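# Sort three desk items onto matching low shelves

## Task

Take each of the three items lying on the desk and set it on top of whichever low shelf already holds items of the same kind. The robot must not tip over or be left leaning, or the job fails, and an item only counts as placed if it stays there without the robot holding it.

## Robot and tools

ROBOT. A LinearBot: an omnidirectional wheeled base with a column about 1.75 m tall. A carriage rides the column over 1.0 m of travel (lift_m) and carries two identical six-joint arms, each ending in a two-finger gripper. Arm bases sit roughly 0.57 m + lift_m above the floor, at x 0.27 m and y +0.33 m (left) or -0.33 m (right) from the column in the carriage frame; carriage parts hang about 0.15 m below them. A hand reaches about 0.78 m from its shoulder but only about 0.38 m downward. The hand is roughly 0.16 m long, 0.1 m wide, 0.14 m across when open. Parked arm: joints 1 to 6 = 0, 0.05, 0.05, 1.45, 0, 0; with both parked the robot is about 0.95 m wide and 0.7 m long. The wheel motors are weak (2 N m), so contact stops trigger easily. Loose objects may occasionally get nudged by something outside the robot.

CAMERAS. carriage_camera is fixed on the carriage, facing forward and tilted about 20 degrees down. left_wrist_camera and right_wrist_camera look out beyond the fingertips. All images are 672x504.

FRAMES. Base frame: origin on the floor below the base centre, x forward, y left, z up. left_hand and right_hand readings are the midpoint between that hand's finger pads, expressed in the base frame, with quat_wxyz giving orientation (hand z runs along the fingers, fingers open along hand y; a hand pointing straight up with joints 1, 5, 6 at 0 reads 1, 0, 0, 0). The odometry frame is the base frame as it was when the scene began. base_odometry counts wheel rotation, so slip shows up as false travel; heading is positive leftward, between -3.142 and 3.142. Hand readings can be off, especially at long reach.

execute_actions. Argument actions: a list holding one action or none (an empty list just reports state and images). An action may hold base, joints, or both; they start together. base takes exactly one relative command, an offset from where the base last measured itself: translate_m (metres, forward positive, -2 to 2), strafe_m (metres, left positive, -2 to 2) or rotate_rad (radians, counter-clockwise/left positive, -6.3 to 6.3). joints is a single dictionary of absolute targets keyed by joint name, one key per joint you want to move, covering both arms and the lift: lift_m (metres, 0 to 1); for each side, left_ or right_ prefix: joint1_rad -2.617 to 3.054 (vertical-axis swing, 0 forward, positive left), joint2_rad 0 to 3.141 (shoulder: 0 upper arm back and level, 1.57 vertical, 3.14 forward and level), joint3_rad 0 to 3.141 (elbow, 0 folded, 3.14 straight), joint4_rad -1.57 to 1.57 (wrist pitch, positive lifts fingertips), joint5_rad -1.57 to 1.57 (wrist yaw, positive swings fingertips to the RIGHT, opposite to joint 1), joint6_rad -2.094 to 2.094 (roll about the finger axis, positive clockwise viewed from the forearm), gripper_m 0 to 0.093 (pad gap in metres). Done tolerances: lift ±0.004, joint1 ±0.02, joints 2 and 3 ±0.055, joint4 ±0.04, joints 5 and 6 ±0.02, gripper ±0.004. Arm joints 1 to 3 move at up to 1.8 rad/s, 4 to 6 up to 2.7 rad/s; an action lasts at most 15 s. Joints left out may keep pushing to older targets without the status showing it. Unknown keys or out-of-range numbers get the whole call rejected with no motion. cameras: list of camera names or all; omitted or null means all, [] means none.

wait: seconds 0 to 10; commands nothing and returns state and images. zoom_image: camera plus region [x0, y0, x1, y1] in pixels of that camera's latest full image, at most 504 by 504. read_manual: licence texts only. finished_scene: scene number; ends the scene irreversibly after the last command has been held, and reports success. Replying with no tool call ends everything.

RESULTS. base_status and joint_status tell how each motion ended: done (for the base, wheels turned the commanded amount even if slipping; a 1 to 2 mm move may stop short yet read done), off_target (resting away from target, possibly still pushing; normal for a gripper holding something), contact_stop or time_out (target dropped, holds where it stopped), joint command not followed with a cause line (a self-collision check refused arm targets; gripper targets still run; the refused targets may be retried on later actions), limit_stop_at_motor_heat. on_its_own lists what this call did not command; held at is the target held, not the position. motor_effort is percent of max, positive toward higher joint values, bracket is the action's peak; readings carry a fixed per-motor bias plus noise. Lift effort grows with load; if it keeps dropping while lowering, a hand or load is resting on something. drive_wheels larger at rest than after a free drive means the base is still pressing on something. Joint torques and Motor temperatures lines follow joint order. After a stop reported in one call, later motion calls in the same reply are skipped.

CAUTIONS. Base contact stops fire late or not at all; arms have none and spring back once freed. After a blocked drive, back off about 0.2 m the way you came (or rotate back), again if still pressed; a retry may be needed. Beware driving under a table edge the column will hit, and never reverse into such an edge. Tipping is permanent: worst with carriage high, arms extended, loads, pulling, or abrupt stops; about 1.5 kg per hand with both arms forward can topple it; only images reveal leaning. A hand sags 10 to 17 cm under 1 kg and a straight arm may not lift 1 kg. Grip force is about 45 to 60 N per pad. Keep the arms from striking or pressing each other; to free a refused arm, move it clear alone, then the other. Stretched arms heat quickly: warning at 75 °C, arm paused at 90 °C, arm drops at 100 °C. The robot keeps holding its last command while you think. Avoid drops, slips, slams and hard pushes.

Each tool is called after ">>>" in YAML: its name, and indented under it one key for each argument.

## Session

>>> execute_actions:
  actions: []

Scene clock: 0.00 s.
Joint torques (N m, as the arm reports them, + toward a larger angle): no reading
Motor temperatures (°C, as the motors report them): left_arm=[22 26 26 21 20 22] | right_arm=[22 33 32 22 22 20]
base_odometry: x=+0.000 y=+0.000 heading=+0.000 (m, m, rad; odometry frame)
base_status: not commanded
joint_positions: lift_m=+0.301 left_joint1_rad=+0.011 left_joint2_rad=+0.054 left_joint3_rad=+0.052 left_joint4_rad=+1.427 left_joint5_rad=+0.002 left_joint6_rad=+0.016 left_gripper_m=+0.095 right_joint1_rad=-0.016 right_joint2_rad=+0.051 right_joint3_rad=+0.042 right_joint4_rad=+1.475 right_joint5_rad=+0.007 right_joint6_rad=-0.017 right_gripper_m=+0.095
joint_status: not commanded
motor_effort: lift_m=+19 drive_wheels=-5 (%)
left_hand: x=+0.2976 y=+0.3097 z=+1.2910 quat_wxyz=(+0.997, +0.001, +0.073, +0.013) (m; base frame)
right_hand: x=+0.2880 y=-0.3113 z=+1.2896 quat_wxyz=(+0.998, +0.003, +0.052, -0.017) (m; base frame)
pictures: carriage_camera, left_wrist_camera, right_wrist_camera
Images, in order (width x height): carriage_camera 672x504, left_wrist_camera 672x504, right_wrist_camera 672x504.

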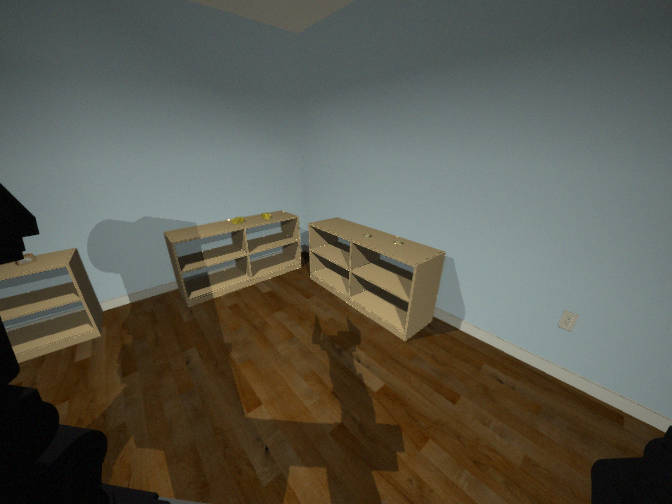

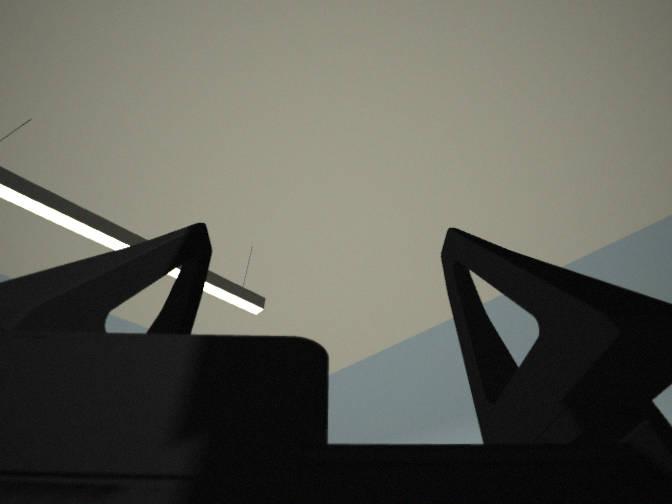

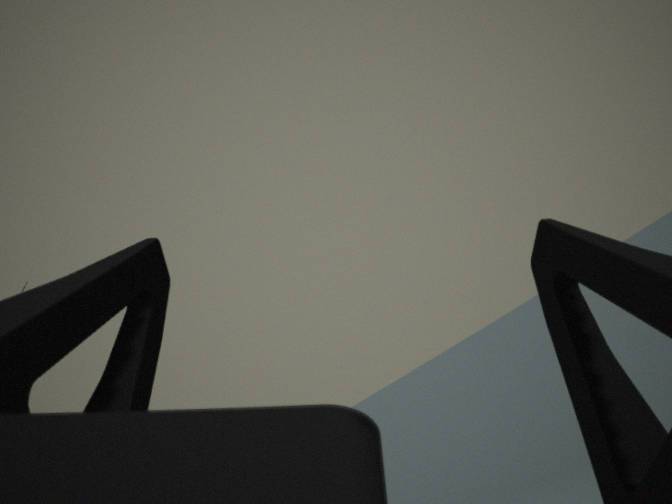

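>>> zoom_image:
  camera: "carriage_camera"
  region: [0,190,460,340]

>>> execute_actions:
  actions:
    - {"base":{"rotate_rad":1.2}}
  cameras: ["carriage_camera"]

>>> execute_actions:
  actions:
    - {"base":{"rotate_rad":1.6}}
  cameras: ["carriage_camera"]

>>> execute_actions:
  actions:
    - {"base":{"rotate_rad":1.8}}
  cameras: ["carriage_camera"]

Region (0, 190, 460, 340) of carriage_camera's 672x504 image, scaled by 1.096, with more detail than that image has; it fills the top 164 rows of this view, and the rest is white.

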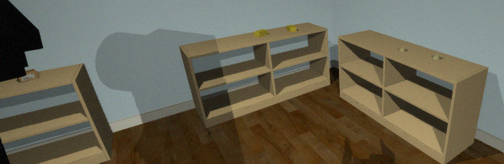

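Scene clock: 12.63 s.
Joint torques (N m, as the arm reports them, + toward a larger angle): left_arm=[-0.4   4.36  6.25 -0.21  0.08  0.01] | right_arm=[-0.49  4.46  7.19 -0.36  0.07  0.03]
Motor temperatures (°C, as the motors report them): left_arm=[22 26 27 21 20 22] | right_arm=[22 32 34 21 22 20]
base_odometry: x=+0.000 y=+0.000 heading=+1.199 (m, m, rad; odometry frame)
base_status: done
joint_positions: lift_m=+0.301 left_joint1_rad=+0.011 left_joint2_rad=+0.054 left_joint3_rad=+0.052 left_joint4_rad=+1.427 left_joint5_rad=+0.002 left_joint6_rad=+0.016 left_gripper_m=+0.095 right_joint1_rad=-0.016 right_joint2_rad=+0.051 right_joint3_rad=+0.042 right_joint4_rad=+1.475 right_joint5_rad=+0.007 right_joint6_rad=-0.017 right_gripper_m=+0.095
joint_status: not commanded
motor_effort: lift_m=+18(18) drive_wheels=+14(43) (%)
left_hand: x=+0.2976 y=+0.3097 z=+1.2910 quat_wxyz=(+0.997, +0.001, +0.073, +0.013) (m; base frame)
right_hand: x=+0.2881 y=-0.3113 z=+1.2896 quat_wxyz=(+0.998, +0.003, +0.052, -0.017) (m; base frame)
pictures: carriage_camera
Images, in order (width x height): carriage_camera 672x504.

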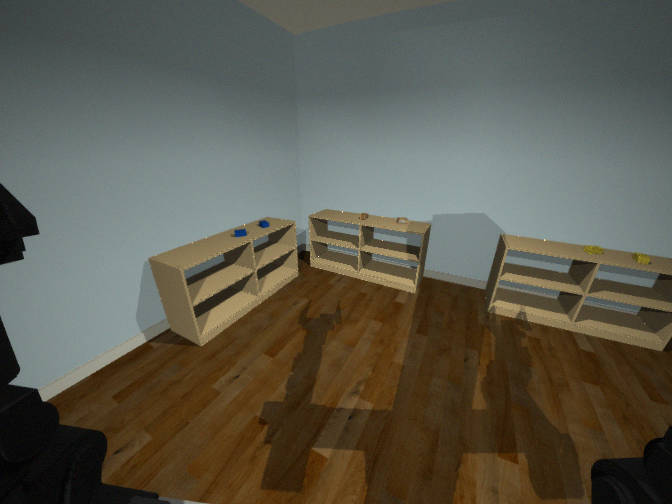

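Scene clock: 15.77 s.
Joint torques (N m, as the arm reports them, + toward a larger angle): left_arm=[-0.41  4.43  6.17 -0.2   0.08  0.01] | right_arm=[-0.44  4.48  7.27 -0.37  0.08  0.02]
Motor temperatures (°C, as the motors report them): left_arm=[22 26 27 21 20 22] | right_arm=[22 32 34 21 22 20]
base_odometry: x=+0.000 y=+0.000 heading=+2.798 (m, m, rad; odometry frame)
base_status: done
joint_positions: lift_m=+0.301 left_joint1_rad=+0.011 left_joint2_rad=+0.054 left_joint3_rad=+0.052 left_joint4_rad=+1.427 left_joint5_rad=+0.002 left_joint6_rad=+0.016 left_gripper_m=+0.095 right_joint1_rad=-0.016 right_joint2_rad=+0.051 right_joint3_rad=+0.042 right_joint4_rad=+1.475 right_joint5_rad=+0.007 right_joint6_rad=-0.017 right_gripper_m=+0.095
joint_status: not commanded
motor_effort: lift_m=+18(19) drive_wheels=+15(43) (%)
left_hand: x=+0.2976 y=+0.3097 z=+1.2910 quat_wxyz=(+0.997, +0.001, +0.073, +0.013) (m; base frame)
right_hand: x=+0.2881 y=-0.3113 z=+1.2896 quat_wxyz=(+0.998, +0.003, +0.052, -0.017) (m; base frame)
pictures: carriage_camera
Images, in order (width x height): carriage_camera 672x504.

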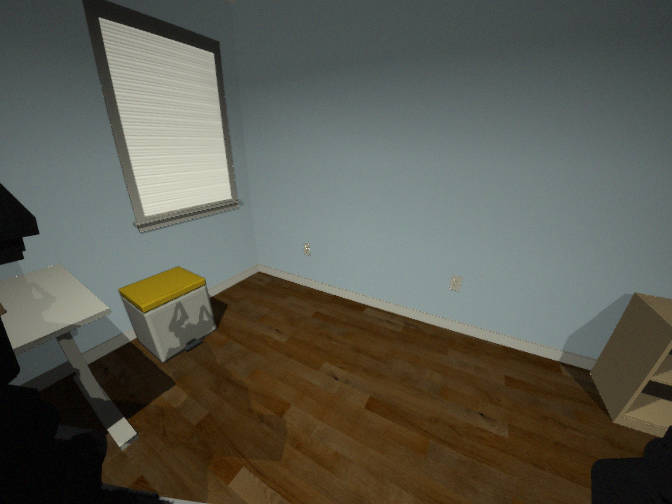

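Scene clock: 19.07 s.
Joint torques (N m, as the arm reports them, + toward a larger angle): left_arm=[-0.43  4.43  6.26 -0.25  0.08  0.01] | right_arm=[-0.52  4.57  7.21 -0.35  0.09  0.04]
Motor temperatures (°C, as the motors report them): left_arm=[22 26 27 21 20 22] | right_arm=[22 32 34 21 22 20]
base_odometry: x=+0.000 y=+0.000 heading=-1.687 (m, m, rad; odometry frame)
base_status: done
joint_positions: lift_m=+0.301 left_joint1_rad=+0.011 left_joint2_rad=+0.054 left_joint3_rad=+0.052 left_joint4_rad=+1.427 left_joint5_rad=+0.002 left_joint6_rad=+0.016 left_gripper_m=+0.095 right_joint1_rad=-0.016 right_joint2_rad=+0.051 right_joint3_rad=+0.042 right_joint4_rad=+1.475 right_joint5_rad=+0.007 right_joint6_rad=-0.017 right_gripper_m=+0.095
joint_status: not commanded
motor_effort: lift_m=+18(18) drive_wheels=+15(44) (%)
left_hand: x=+0.2976 y=+0.3097 z=+1.2910 quat_wxyz=(+0.997, +0.001, +0.073, +0.013) (m; base frame)
right_hand: x=+0.2881 y=-0.3113 z=+1.2896 quat_wxyz=(+0.998, +0.003, +0.052, -0.017) (m; base frame)
pictures: carriage_camera
Images, in order (width x height): carriage_camera 672x504.

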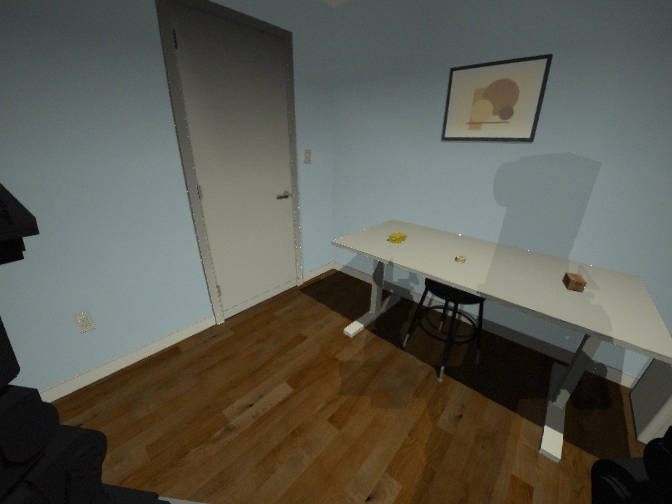

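>>> execute_actions:
  actions:
    - {"base":{"rotate_rad":-0.8},"joints":{"lift_m":0.4,"right_joint2_rad":2.0,"right_joint3_rad":1.4,"right_joint4_rad":-0.97,"left_joint2_rad":2.0,"left_joint3_rad":1.4,"left_joint4_rad":-0.97}}
  cameras: ["carriage_camera"]

Scene clock: 34.97 s.
Joint torques (N m, as the arm reports them, + toward a larger angle): left_arm=[ -0.56 -12.08   8.24   0.24   0.11   0.01] | right_arm=[ -0.52 -12.97   9.02   0.13   0.05   0.05]
Motor temperatures (°C, as the motors report them): left_arm=[22 27 28 21 20 22] | right_arm=[22 32 36 21 22 20]
base_odometry: x=+0.000 y=+0.000 heading=-2.485 (m, m, rad; odometry frame)
base_status: done
joint_positions: lift_m=+0.400 left_joint1_rad=+0.012 left_joint2_rad=+1.993 left_joint3_rad=+1.378 left_joint4_rad=-0.955 left_joint5_rad=+0.001 left_joint6_rad=+0.016 left_gripper_m=+0.095 right_joint1_rad=-0.016 right_joint2_rad=+2.002 right_joint3_rad=+1.378 right_joint4_rad=-0.969 right_joint5_rad=+0.007 right_joint6_rad=-0.017 right_gripper_m=+0.095
joint_status: all done
motor_effort: lift_m=+20(29) drive_wheels=+28(52) (%)
left_hand: x=+0.6237 y=+0.3138 z=+0.9753 quat_wxyz=(+0.001, +0.002, +1.000, +0.000) (m; base frame)
right_hand: x=+0.6192 y=-0.3167 z=+0.9722 quat_wxyz=(-0.011, -0.001, +1.000, -0.003) (m; base frame)
pictures: carriage_camera
Images, in order (width x height): carriage_camera 672x504.

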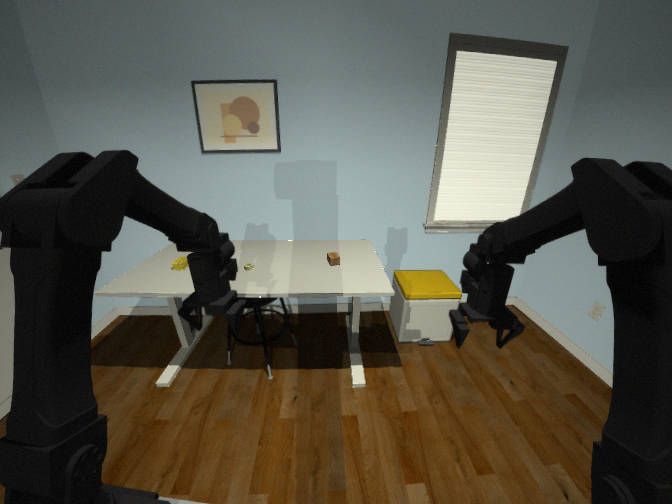

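>>> execute_actions:
  actions:
    - {"base":{"strafe_m":0.33},"joints":{"right_joint2_rad":2.4,"right_joint3_rad":2.0,"right_joint4_rad":-1.15}}
  cameras: []

>>> execute_actions:
  actions:
    - {"base":{"translate_m":0.88}}

Scene clock: 53.90 s.
Joint torques (N m, as the arm reports them, + toward a larger angle): left_arm=[ -0.31 -11.9    8.23   0.27   0.11   0.02] | right_arm=[ -0.59 -17.42   8.3    0.15   0.09   0.  ]
Motor temperatures (°C, as the motors report them): left_arm=[22 32 31 21 20 22] | right_arm=[22 39 38 21 22 20]
base_odometry: x=+0.201 y=-0.261 heading=-2.486 (m, m, rad; odometry frame)
base_status: done
joint_positions: lift_m=+0.400 left_joint1_rad=+0.011 left_joint2_rad=+1.993 left_joint3_rad=+1.378 left_joint4_rad=-0.957 left_joint5_rad=+0.001 left_joint6_rad=+0.016 left_gripper_m=+0.095 right_joint1_rad=-0.016 right_joint2_rad=+2.407 right_joint3_rad=+1.991 right_joint4_rad=-1.146 right_joint5_rad=+0.007 right_joint6_rad=-0.017 right_gripper_m=+0.095
joint_status: all done
motor_effort: lift_m=+20(20) drive_wheels=-13(41) (%)
left_hand: x=+0.6231 y=+0.3136 z=+0.9753 quat_wxyz=(+0.000, +0.003, +1.000, +0.000) (m; base frame)
right_hand: x=+0.7268 y=-0.3181 z=+0.9596 quat_wxyz=(+0.004, -0.001, +1.000, -0.003) (m; base frame)
pictures: none
No camera images: the call's "cameras" was empty. Leave "cameras" out to get every camera's image.

Scene clock: 58.03 s.
Joint torques (N m, as the arm reports them, + toward a larger angle): left_arm=[ -0.43 -11.83   8.18   0.28   0.11   0.02] | right_arm=[ -0.45 -17.49   8.37   0.19   0.08   0.03]
Motor temperatures (°C, as the motors report them): left_arm=[22 33 31 21 20 22] | right_arm=[22 41 38 21 22 20]
base_odometry: x=-0.496 y=-0.799 heading=-2.484 (m, m, rad; odometry frame)
base_status: done
joint_positions: lift_m=+0.400 left_joint1_rad=+0.011 left_joint2_rad=+1.993 left_joint3_rad=+1.378 left_joint4_rad=-0.959 left_joint5_rad=+0.001 left_joint6_rad=+0.016 left_gripper_m=+0.095 right_joint1_rad=-0.016 right_joint2_rad=+2.407 right_joint3_rad=+1.991 right_joint4_rad=-1.148 right_joint5_rad=+0.007 right_joint6_rad=-0.017 right_gripper_m=+0.095
joint_status: not commanded
motor_effort: lift_m=+20(20) drive_wheels=-15(41) (%)
left_hand: x=+0.6228 y=+0.3134 z=+0.9753 quat_wxyz=(-0.001, +0.003, +1.000, -0.001) (m; base frame)
right_hand: x=+0.7265 y=-0.3183 z=+0.9596 quat_wxyz=(+0.004, -0.001, +1.000, -0.003) (m; base frame)
pictures: carriage_camera, left_wrist_camera, right_wrist_camera
Images, in order (width x height): carriage_camera 672x504, left_wrist_camera 672x504, right_wrist_camera 672x504.

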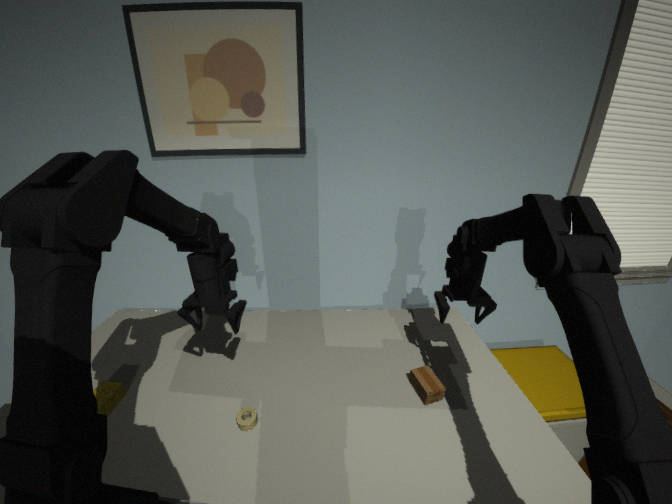

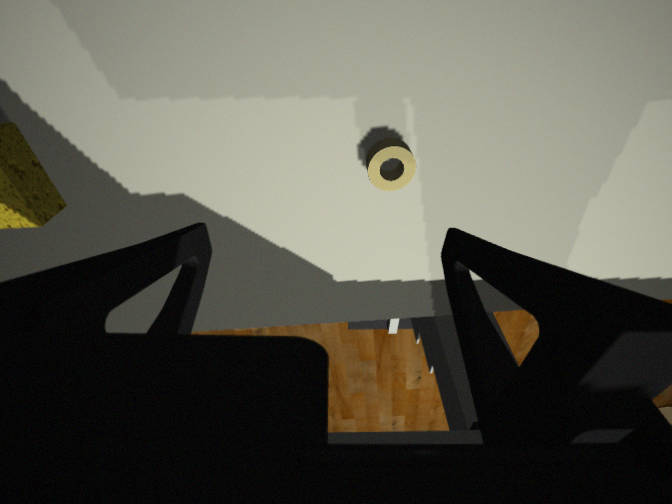

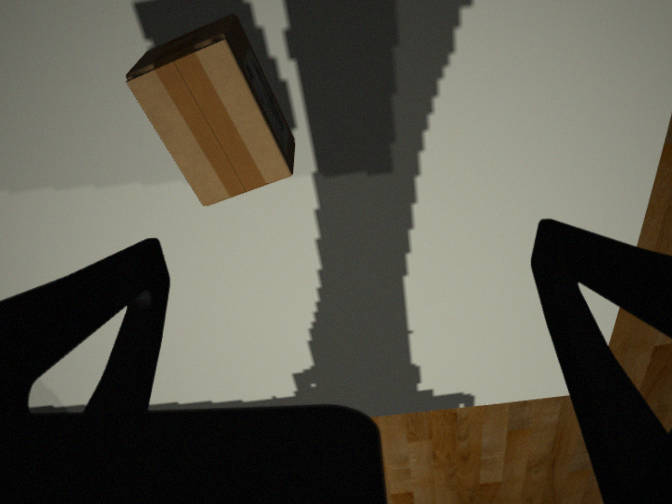

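>>> execute_actions:
  actions:
    - {"base":{"strafe_m":0.05},"joints":{"lift_m":0.27,"right_joint6_rad":-0.45,"left_joint2_rad":1.5,"left_joint3_rad":1.2}}
  cameras: ["carriage_camera","right_wrist_camera"]

Scene clock: 68.83 s.
Joint torques (N m, as the arm reports them, + toward a larger angle): left_arm=[-0.37 -8.82  6.43  1.14  0.08  0.01] | right_arm=[ -0.45 -17.62   8.13   0.15   0.05  -0.01]
Motor temperatures (°C, as the motors report them): left_arm=[22 34 32 21 20 22] | right_arm=[22 47 39 21 22 20]
base_odometry: x=-0.465 y=-0.839 heading=-2.485 (m, m, rad; odometry frame)
base_status: done
joint_positions: lift_m=+0.270 left_joint1_rad=+0.011 left_joint2_rad=+1.508 left_joint3_rad=+1.214 left_joint4_rad=-0.966 left_joint5_rad=+0.002 left_joint6_rad=+0.016 left_gripper_m=+0.095 right_joint1_rad=-0.017 right_joint2_rad=+2.407 right_joint3_rad=+1.991 right_joint4_rad=-1.149 right_joint5_rad=+0.007 right_joint6_rad=-0.446 right_gripper_m=+0.095
joint_status: all done
motor_effort: lift_m=+15(14) drive_wheels=+2(35) (%)
left_hand: x=+0.5909 y=+0.3130 z=+0.9589 quat_wxyz=(+0.155, +0.003, +0.988, +0.001) (m; base frame)
right_hand: x=+0.7261 y=-0.3186 z=+0.8300 quat_wxyz=(+0.002, -0.213, +0.977, -0.004) (m; base frame)
pictures: carriage_camera, right_wrist_camera
Images, in order (width x height): carriage_camera 672x504, right_wrist_camera 672x504.

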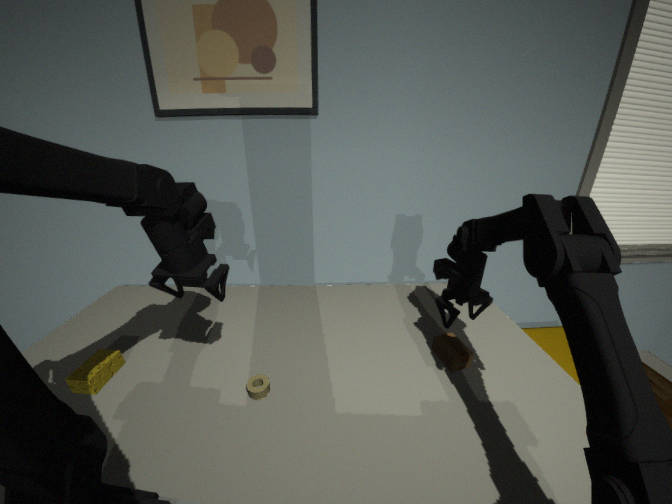

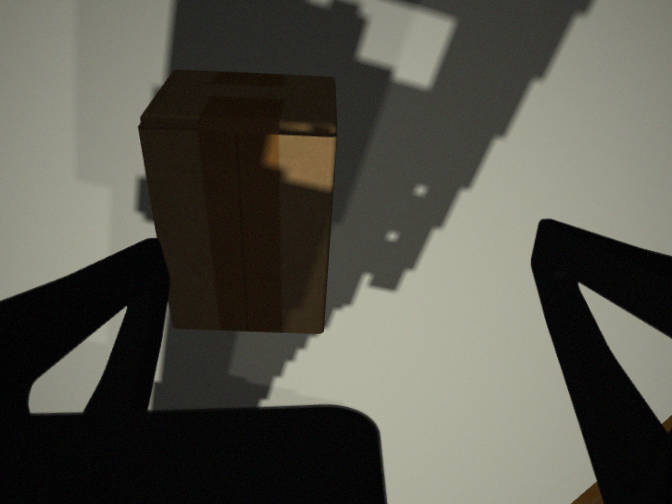

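>>> execute_actions:
  actions:
    - {"base":{"strafe_m":0.025}}
  cameras: []

>>> execute_actions:
  actions:
    - {"base":{"translate_m":-0.035},"joints":{"lift_m":0.23}}
  cameras: ["carriage_camera","right_wrist_camera"]

Scene clock: 78.43 s.
Joint torques (N m, as the arm reports them, + toward a larger angle): left_arm=[-0.42 -8.65  6.32  1.15  0.13  0.01] | right_arm=[ -0.58 -17.53   8.25   0.17   0.07  -0.04]
Motor temperatures (°C, as the motors report them): left_arm=[22 34 31 21 20 22] | right_arm=[22 51 39 21 22 20]
base_odometry: x=-0.450 y=-0.859 heading=-2.485 (m, m, rad; odometry frame)
base_status: done
joint_positions: lift_m=+0.270 left_joint1_rad=+0.011 left_joint2_rad=+1.508 left_joint3_rad=+1.214 left_joint4_rad=-0.966 left_joint5_rad=+0.002 left_joint6_rad=+0.016 left_gripper_m=+0.095 right_joint1_rad=-0.016 right_joint2_rad=+2.407 right_joint3_rad=+1.991 right_joint4_rad=-1.149 right_joint5_rad=+0.007 right_joint6_rad=-0.446 right_gripper_m=+0.095
joint_status: not commanded
motor_effort: lift_m=+14(15) drive_wheels=+0(39) (%)
left_hand: x=+0.5909 y=+0.3130 z=+0.9589 quat_wxyz=(+0.155, +0.003, +0.988, +0.001) (m; base frame)
right_hand: x=+0.7261 y=-0.3183 z=+0.8300 quat_wxyz=(+0.002, -0.213, +0.977, -0.004) (m; base frame)
pictures: none
No camera images: the call's "cameras" was empty. Leave "cameras" out to get every camera's image.

Scene clock: 79.57 s.
Joint torques (N m, as the arm reports them, + toward a larger angle): left_arm=[-0.45 -8.86  6.68  1.11  0.11  0.01] | right_arm=[ -0.38 -17.61   8.26   0.15   0.05  -0.02]
Motor temperatures (°C, as the motors report them): left_arm=[22 34 31 21 20 22] | right_arm=[22 51 39 21 22 20]
base_odometry: x=-0.422 y=-0.838 heading=-2.485 (m, m, rad; odometry frame)
base_status: done
joint_positions: lift_m=+0.267 left_joint1_rad=+0.011 left_joint2_rad=+1.509 left_joint3_rad=+1.211 left_joint4_rad=-0.967 left_joint5_rad=+0.002 left_joint6_rad=+0.016 left_gripper_m=+0.095 right_joint1_rad=-0.016 right_joint2_rad=+2.409 right_joint3_rad=+1.991 right_joint4_rad=-1.149 right_joint5_rad=+0.007 right_joint6_rad=-0.446 right_gripper_m=+0.095
joint_status: lift_m contact_stop (moved -0.004 of -0.040)
on_its_own: lift_m is held at +0.267, not at your +0.230, since a contact_stop
motor_effort: lift_m=+18(20) drive_wheels=-7(25) (%)
left_hand: x=+0.5900 y=+0.3130 z=+0.9540 quat_wxyz=(+0.152, +0.003, +0.988, +0.001) (m; base frame)
right_hand: x=+0.7258 y=-0.3183 z=+0.8254 quat_wxyz=(+0.001, -0.213, +0.977, -0.004) (m; base frame)
pictures: carriage_camera, right_wrist_camera
Images, in order (width x height): carriage_camera 672x504, right_wrist_camera 672x504.

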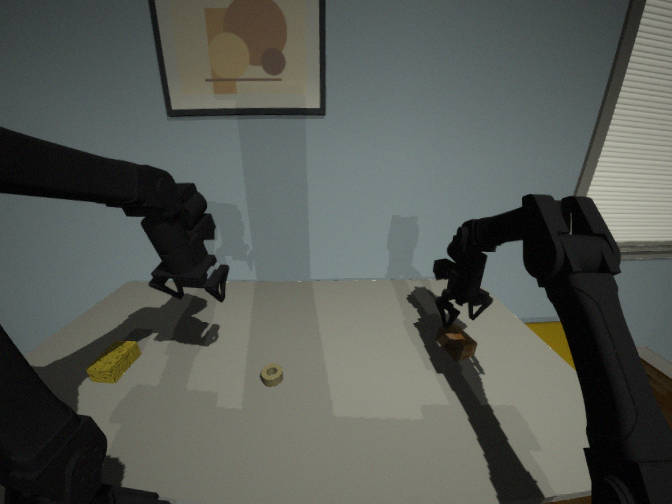

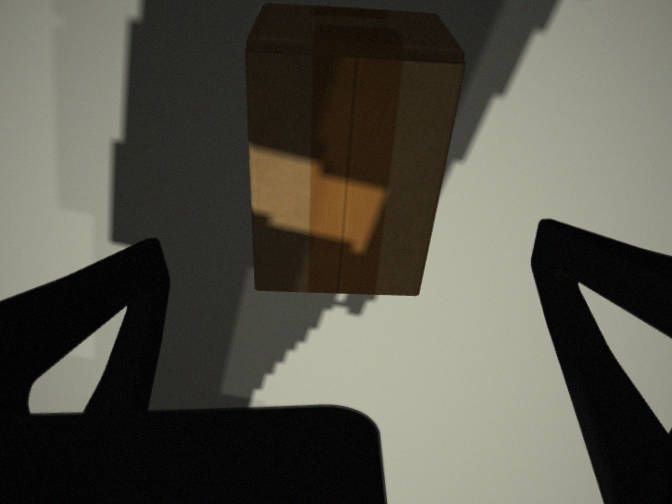

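>>> execute_actions:
  actions:
    - {"joints":{"lift_m":0.3,"right_joint2_rad":2.56,"right_joint4_rad":-1.0}}
  cameras: ["carriage_camera","right_wrist_camera"]

Scene clock: 98.77 s.
Joint torques (N m, as the arm reports them, + toward a larger angle): left_arm=[-0.25 -8.75  6.77  1.15  0.11  0.01] | right_arm=[ -0.46 -18.75   7.86   0.16   0.    -0.03]
Motor temperatures (°C, as the motors report them): left_arm=[22 33 31 22 20 22] | right_arm=[22 57 40 21 22 20]
base_odometry: x=-0.422 y=-0.838 heading=-2.485 (m, m, rad; odometry frame)
base_status: not commanded
joint_positions: lift_m=+0.300 left_joint1_rad=+0.011 left_joint2_rad=+1.506 left_joint3_rad=+1.211 left_joint4_rad=-0.966 left_joint5_rad=+0.002 left_joint6_rad=+0.016 left_gripper_m=+0.095 right_joint1_rad=-0.016 right_joint2_rad=+2.571 right_joint3_rad=+1.991 right_joint4_rad=-1.006 right_joint5_rad=+0.007 right_joint6_rad=-0.446 right_gripper_m=+0.095
joint_status: all done
motor_effort: lift_m=+20(25) drive_wheels=+2(7) (%)
left_hand: x=+0.5901 y=+0.3130 z=+0.9880 quat_wxyz=(+0.154, +0.003, +0.988, +0.001) (m; base frame)
right_hand: x=+0.7365 y=-0.3184 z=+0.7850 quat_wxyz=(-0.009, -0.213, +0.977, -0.001) (m; base frame)
pictures: carriage_camera, right_wrist_camera
Images, in order (width x height): carriage_camera 672x504, right_wrist_camera 672x504.

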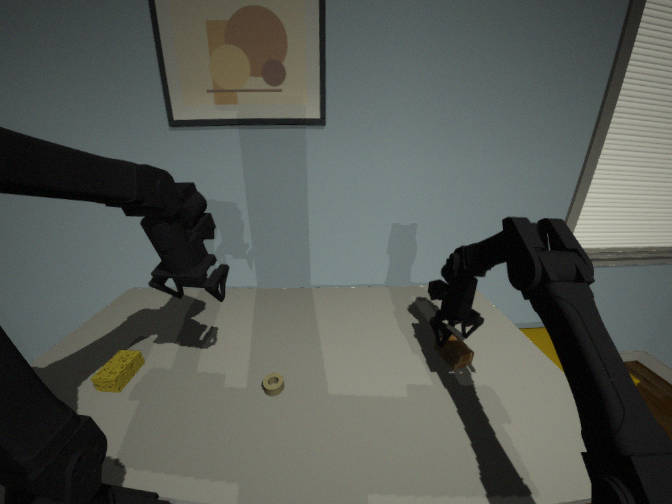

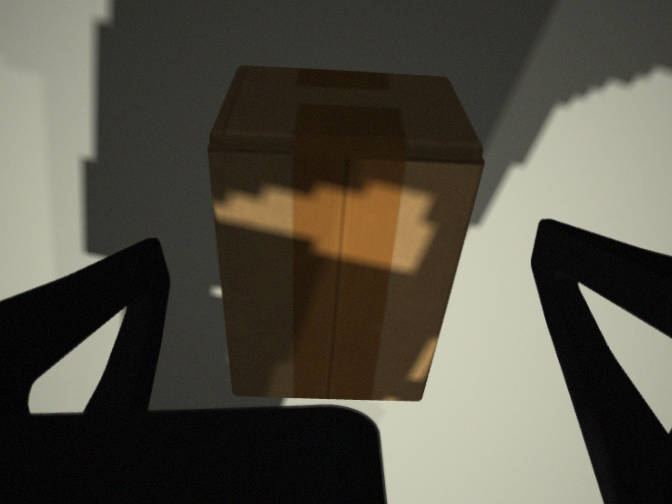

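>>> execute_actions:
  actions:
    - {"base":{"translate_m":-0.03}}
  cameras: []

>>> execute_actions:
  actions:
    - {"joints":{"right_joint2_rad":2.66,"right_joint4_rad":-0.91}}
  cameras: ["carriage_camera","right_wrist_camera"]

Scene clock: 107.20 s.
Joint torques (N m, as the arm reports them, + toward a larger angle): left_arm=[-0.43 -8.62  6.65  1.14  0.11  0.02] | right_arm=[ -0.43 -18.73   7.9    0.2    0.04   0.01]
Motor temperatures (°C, as the motors report them): left_arm=[22 33 31 22 20 22] | right_arm=[22 60 40 21 22 20]
base_odometry: x=-0.398 y=-0.820 heading=-2.484 (m, m, rad; odometry frame)
base_status: done
joint_positions: lift_m=+0.300 left_joint1_rad=+0.011 left_joint2_rad=+1.506 left_joint3_rad=+1.211 left_joint4_rad=-0.966 left_joint5_rad=+0.002 left_joint6_rad=+0.016 left_gripper_m=+0.095 right_joint1_rad=-0.016 right_joint2_rad=+2.571 right_joint3_rad=+1.991 right_joint4_rad=-1.006 right_joint5_rad=+0.007 right_joint6_rad=-0.446 right_gripper_m=+0.095
joint_status: not commanded
motor_effort: lift_m=+20(20) drive_wheels=-7(35) (%)
left_hand: x=+0.5901 y=+0.3130 z=+0.9880 quat_wxyz=(+0.154, +0.003, +0.988, +0.001) (m; base frame)
right_hand: x=+0.7366 y=-0.3184 z=+0.7850 quat_wxyz=(-0.008, -0.213, +0.977, -0.002) (m; base frame)
pictures: none
No camera images: the call's "cameras" was empty. Leave "cameras" out to get every camera's image.

Scene clock: 107.90 s.
Joint torques (N m, as the arm reports them, + toward a larger angle): left_arm=[-0.52 -8.61  6.64  1.14  0.11  0.02] | right_arm=[ -0.73 -18.18   7.68   0.19  -0.01   0.01]
Motor temperatures (°C, as the motors report them): left_arm=[22 33 31 22 20 22] | right_arm=[22 61 40 21 22 20]
base_odometry: x=-0.398 y=-0.820 heading=-2.484 (m, m, rad; odometry frame)
base_status: not commanded
joint_positions: lift_m=+0.300 left_joint1_rad=+0.011 left_joint2_rad=+1.506 left_joint3_rad=+1.211 left_joint4_rad=-0.966 left_joint5_rad=+0.002 left_joint6_rad=+0.016 left_gripper_m=+0.095 right_joint1_rad=-0.015 right_joint2_rad=+2.663 right_joint3_rad=+1.991 right_joint4_rad=-0.914 right_joint5_rad=+0.008 right_joint6_rad=-0.447 right_gripper_m=+0.095
joint_status: all done
motor_effort: lift_m=+20(20) drive_wheels=-6(7) (%)
left_hand: x=+0.5901 y=+0.3130 z=+0.9880 quat_wxyz=(+0.154, +0.003, +0.988, +0.001) (m; base frame)
right_hand: x=+0.7401 y=-0.3181 z=+0.7427 quat_wxyz=(-0.008, -0.215, +0.977, -0.002) (m; base frame)
pictures: carriage_camera, right_wrist_camera
Images, in order (width x height): carriage_camera 672x504, right_wrist_camera 672x504.

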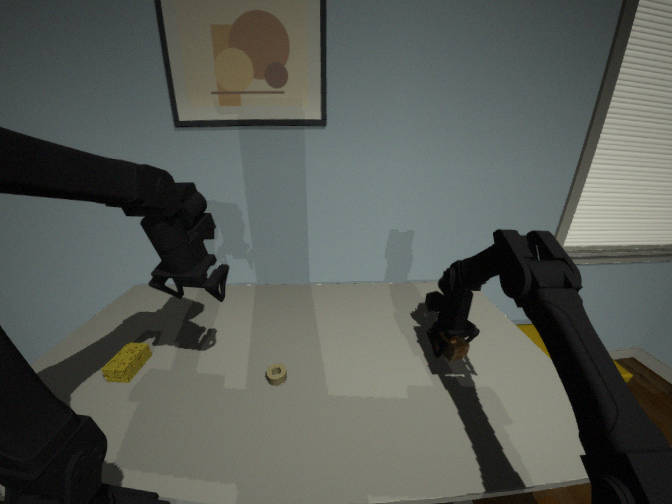

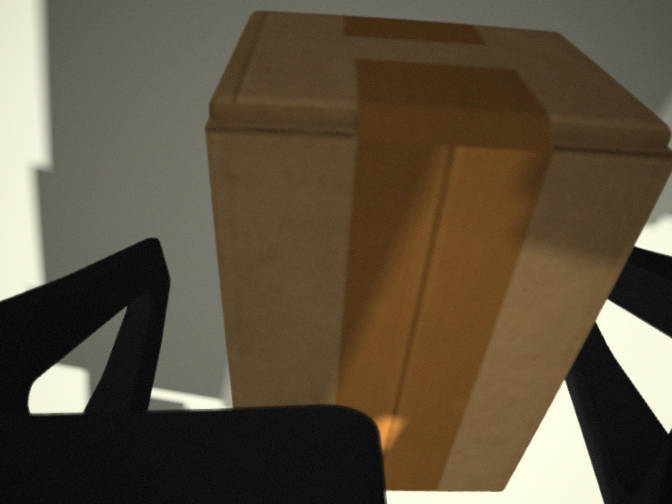

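Grip and lift, retract.

>>> execute_actions:
  actions:
    - {"joints":{"right_gripper_m":0.03}}
  cameras: ["right_wrist_camera"]

>>> execute_actions:
  actions:
    - {"joints":{"lift_m":0.45}}
  cameras: []

>>> execute_actions:
  actions:
    - {"base":{"translate_m":-0.12},"joints":{"right_joint2_rad":1.45,"right_joint3_rad":1.2,"right_joint4_rad":-1.1,"left_joint2_rad":2.0,"left_joint3_rad":1.4,"left_joint4_rad":-0.97}}

Scene clock: 115.83 s.
Joint torques (N m, as the arm reports them, + toward a larger angle): left_arm=[-0.4  -8.61  6.74  1.14  0.1   0.01] | right_arm=[ -0.71 -18.21   7.77   0.2    0.04   0.03]
Motor temperatures (°C, as the motors report them): left_arm=[22 33 31 22 20 22] | right_arm=[22 63 40 21 22 20]
base_odometry: x=-0.398 y=-0.820 heading=-2.484 (m, m, rad; odometry frame)
base_status: not commanded
joint_positions: lift_m=+0.300 left_joint1_rad=+0.011 left_joint2_rad=+1.506 left_joint3_rad=+1.211 left_joint4_rad=-0.966 left_joint5_rad=+0.002 left_joint6_rad=+0.016 left_gripper_m=+0.095 right_joint1_rad=-0.015 right_joint2_rad=+2.663 right_joint3_rad=+1.991 right_joint4_rad=-0.913 right_joint5_rad=+0.008 right_joint6_rad=-0.448 right_gripper_m=+0.061
joint_status: right_gripper_m off_target (ended at +0.061, target +0.030)
motor_effort: lift_m=+20(20) drive_wheels=+1(1) (%)
left_hand: x=+0.5901 y=+0.3130 z=+0.9880 quat_wxyz=(+0.154, +0.003, +0.988, +0.001) (m; base frame)
right_hand: x=+0.7402 y=-0.3181 z=+0.7427 quat_wxyz=(-0.008, -0.215, +0.977, -0.002) (m; base frame)
pictures: right_wrist_camera
Images, in order (width x height): right_wrist_camera 672x504.

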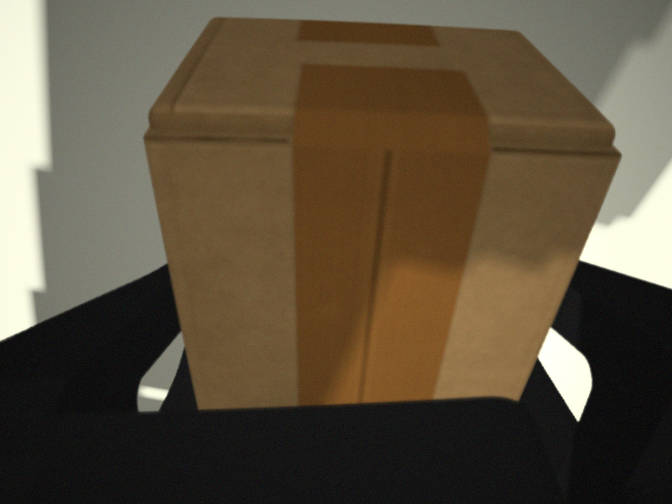

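Scene clock: 116.97 s.
Joint torques (N m, as the arm reports them, + toward a larger angle): left_arm=[-0.36 -8.51  6.64  1.13  0.11  0.01] | right_arm=[ -0.67 -18.76   7.75   0.15   0.04   0.  ]
Motor temperatures (°C, as the motors report them): left_arm=[22 33 31 22 20 22] | right_arm=[22 63 40 21 22 20]
base_odometry: x=-0.398 y=-0.820 heading=-2.484 (m, m, rad; odometry frame)
base_status: not commanded
joint_positions: lift_m=+0.450 left_joint1_rad=+0.011 left_joint2_rad=+1.506 left_joint3_rad=+1.211 left_joint4_rad=-0.966 left_joint5_rad=+0.002 left_joint6_rad=+0.016 left_gripper_m=+0.095 right_joint1_rad=-0.015 right_joint2_rad=+2.669 right_joint3_rad=+1.991 right_joint4_rad=-0.911 right_joint5_rad=+0.008 right_joint6_rad=-0.448 right_gripper_m=+0.061
joint_status: all done
motor_effort: lift_m=+21(25) drive_wheels=+1(4) (%)
left_hand: x=+0.5902 y=+0.3130 z=+1.1379 quat_wxyz=(+0.154, +0.003, +0.988, +0.001) (m; base frame)
right_hand: x=+0.7393 y=-0.3181 z=+0.8898 quat_wxyz=(-0.010, -0.215, +0.977, -0.002) (m; base frame)
pictures: none
No camera images: the call's "cameras" was empty. Leave "cameras" out to get every camera's image.

Scene clock: 118.73 s.
Joint torques (N m, as the arm reports them, + toward a larger angle): left_arm=[ -0.38 -12.65   6.52   0.33   0.09   0.01] | right_arm=[-0.67 -8.03  7.07  0.73  0.04  0.  ]
Motor temperatures (°C, as the motors report them): left_arm=[22 33 31 22 20 22] | right_arm=[22 63 40 21 22 20]
base_odometry: x=-0.303 y=-0.747 heading=-2.484 (m, m, rad; odometry frame)
base_status: done
joint_positions: lift_m=+0.450 left_joint1_rad=+0.011 left_joint2_rad=+2.000 left_joint3_rad=+1.400 left_joint4_rad=-0.960 left_joint5_rad=+0.002 left_joint6_rad=+0.016 left_gripper_m=+0.095 right_joint1_rad=-0.015 right_joint2_rad=+1.457 right_joint3_rad=+1.210 right_joint4_rad=-1.102 right_joint5_rad=+0.008 right_joint6_rad=-0.448 right_gripper_m=+0.061
joint_status: all done
motor_effort: lift_m=+21(21) drive_wheels=-7(36) (%)
left_hand: x=+0.6290 y=+0.3134 z=+1.0277 quat_wxyz=(+0.005, +0.003, +1.000, -0.001) (m; base frame)
right_hand: x=+0.5567 y=-0.3154 z=+1.1430 quat_wxyz=(+0.106, -0.213, +0.971, -0.029) (m; base frame)
pictures: carriage_camera, left_wrist_camera, right_wrist_camera
Images, in order (width x height): carriage_camera 672x504, left_wrist_camera 672x504, right_wrist_camera 672x504.

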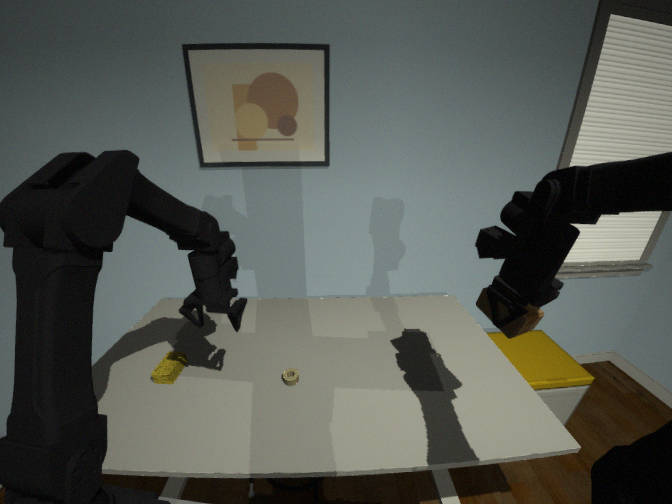

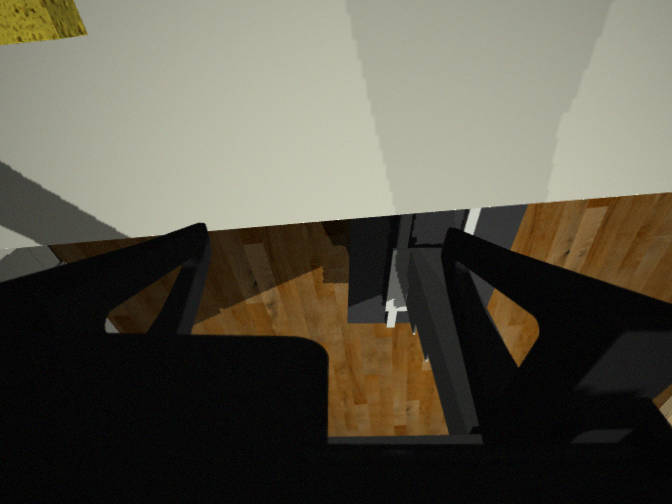

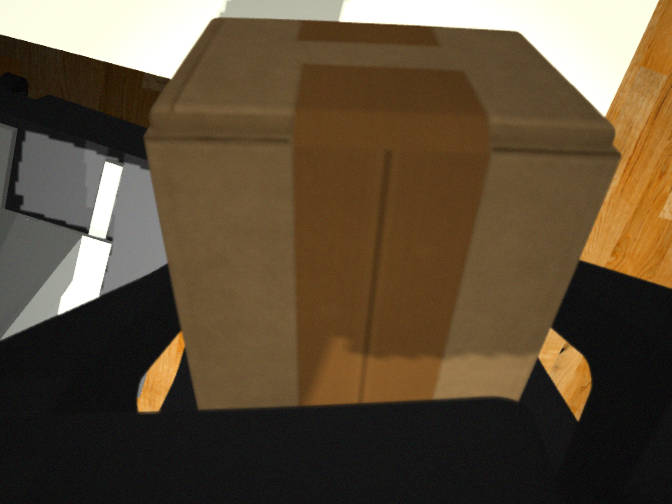

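>>> execute_actions:
  actions:
    - {"base":{"strafe_m":-0.15}}
  cameras: []

>>> execute_actions:
  actions:
    - {"base":{"translate_m":0.12},"joints":{"lift_m":0.3}}
  cameras: ["carriage_camera","left_wrist_camera"]

Scene clock: 130.57 s.
Joint torques (N m, as the arm reports them, + toward a larger angle): left_arm=[ -0.39 -12.63   6.6    0.32   0.1    0.02] | right_arm=[-0.57 -8.18  7.09  0.7   0.05  0.02]
Motor temperatures (°C, as the motors report them): left_arm=[22 36 31 21 20 22] | right_arm=[22 56 39 21 22 20]
base_odometry: x=-0.395 y=-0.628 heading=-2.485 (m, m, rad; odometry frame)
base_status: done
joint_positions: lift_m=+0.450 left_joint1_rad=+0.010 left_joint2_rad=+2.000 left_joint3_rad=+1.400 left_joint4_rad=-0.960 left_joint5_rad=+0.002 left_joint6_rad=+0.016 left_gripper_m=+0.095 right_joint1_rad=-0.015 right_joint2_rad=+1.457 right_joint3_rad=+1.210 right_joint4_rad=-1.102 right_joint5_rad=+0.008 right_joint6_rad=-0.448 right_gripper_m=+0.061
joint_status: not commanded
motor_effort: lift_m=+21(21) drive_wheels=-7(26) (%)
left_hand: x=+0.6290 y=+0.3133 z=+1.0277 quat_wxyz=(+0.005, +0.003, +1.000, -0.001) (m; base frame)
right_hand: x=+0.5567 y=-0.3154 z=+1.1430 quat_wxyz=(+0.106, -0.213, +0.971, -0.029) (m; base frame)
pictures: none
No camera images: the call's "cameras" was empty. Leave "cameras" out to get every camera's image.

Scene clock: 132.53 s.
Joint torques (N m, as the arm reports them, + toward a larger angle): left_arm=[ -0.4  -12.25   6.58   0.36   0.11   0.01] | right_arm=[-0.62 -8.03  7.73  0.72  0.04  0.03]
Motor temperatures (°C, as the motors report them): left_arm=[22 36 31 21 20 22] | right_arm=[22 56 39 22 22 20]
base_odometry: x=-0.490 y=-0.701 heading=-2.485 (m, m, rad; odometry frame)
base_status: done
joint_positions: lift_m=+0.300 left_joint1_rad=+0.010 left_joint2_rad=+1.995 left_joint3_rad=+1.400 left_joint4_rad=-0.963 left_joint5_rad=+0.002 left_joint6_rad=+0.016 left_gripper_m=+0.095 right_joint1_rad=-0.015 right_joint2_rad=+1.456 right_joint3_rad=+1.202 right_joint4_rad=-1.104 right_joint5_rad=+0.008 right_joint6_rad=-0.448 right_gripper_m=+0.061
joint_status: all done
motor_effort: lift_m=+15(12) drive_wheels=-11(36) (%)
left_hand: x=+0.6288 y=+0.3133 z=+0.8802 quat_wxyz=(+0.007, +0.003, +1.000, -0.001) (m; base frame)
right_hand: x=+0.5543 y=-0.3154 z=+0.9915 quat_wxyz=(+0.102, -0.213, +0.971, -0.028) (m; base frame)
pictures: carriage_camera, left_wrist_camera
Images, in order (width x height): carriage_camera 672x504, left_wrist_camera 672x504.

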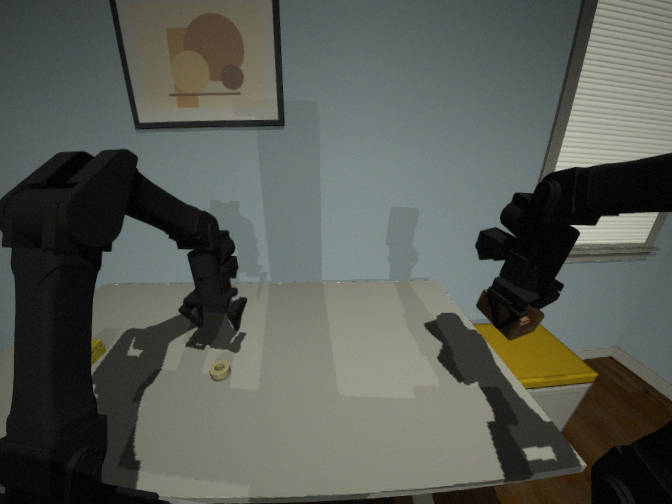

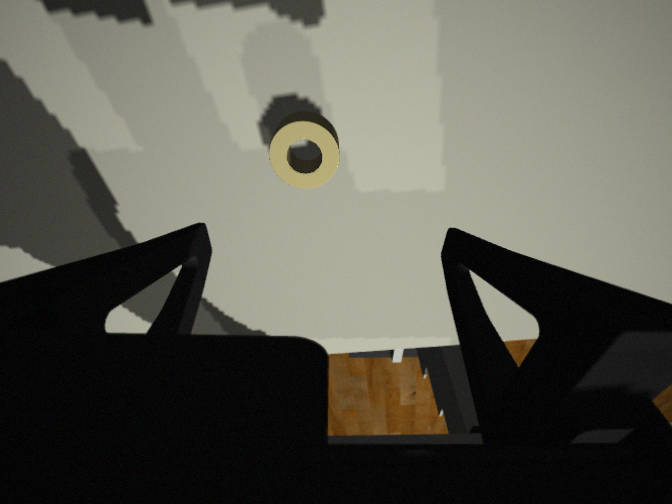

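>>> execute_actions:
  actions:
    - {"joints":{"left_joint1_rad":0.05,"left_joint2_rad":2.22,"left_joint3_rad":1.35,"left_joint4_rad":-0.7}}
  cameras: ["carriage_camera","left_wrist_camera"]

Scene clock: 139.77 s.
Joint torques (N m, as the arm reports them, + toward a larger angle): left_arm=[ -0.47 -14.02   4.74   0.55   0.1    0.02] | right_arm=[-0.59 -7.94  7.66  0.69  0.05  0.01]
Motor temperatures (°C, as the motors report them): left_arm=[22 37 31 21 20 22] | right_arm=[22 53 39 22 22 20]
base_odometry: x=-0.490 y=-0.701 heading=-2.485 (m, m, rad; odometry frame)
base_status: not commanded
joint_positions: lift_m=+0.300 left_joint1_rad=+0.052 left_joint2_rad=+2.222 left_joint3_rad=+1.364 left_joint4_rad=-0.711 left_joint5_rad=+0.002 left_joint6_rad=+0.016 left_gripper_m=+0.095 right_joint1_rad=-0.015 right_joint2_rad=+1.456 right_joint3_rad=+1.202 right_joint4_rad=-1.104 right_joint5_rad=+0.008 right_joint6_rad=-0.448 right_gripper_m=+0.061
joint_status: all done
motor_effort: lift_m=+15(15) drive_wheels=-9(11) (%)
left_hand: x=+0.6462 y=+0.3292 z=+0.7911 quat_wxyz=(+0.001, -0.018, +1.000, -0.001) (m; base frame)
right_hand: x=+0.5543 y=-0.3154 z=+0.9915 quat_wxyz=(+0.102, -0.213, +0.971, -0.028) (m; base frame)
pictures: carriage_camera, left_wrist_camera
Images, in order (width x height): carriage_camera 672x504, left_wrist_camera 672x504.

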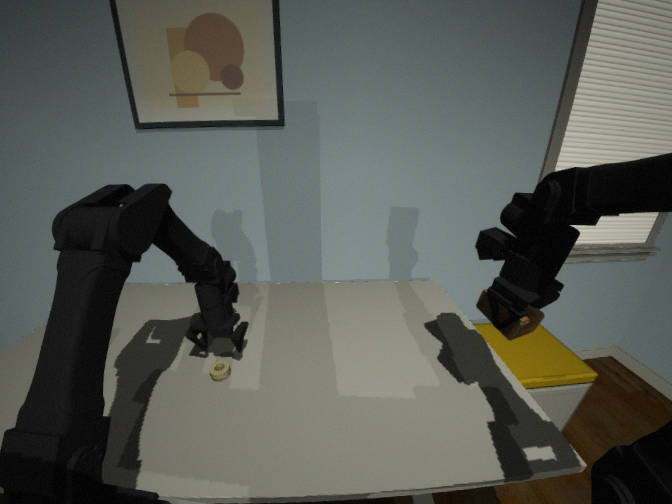

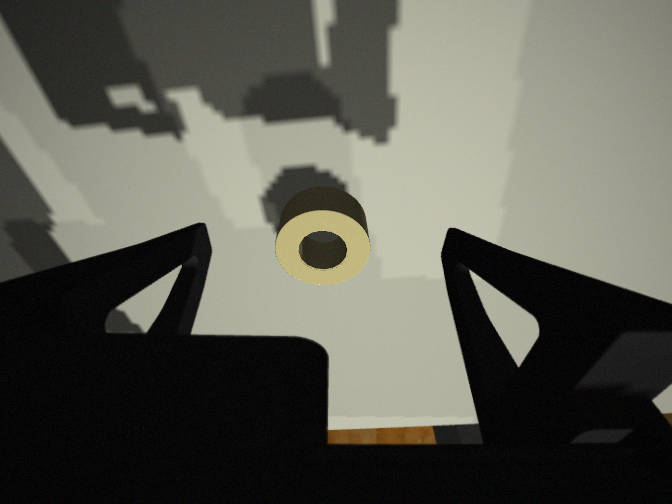

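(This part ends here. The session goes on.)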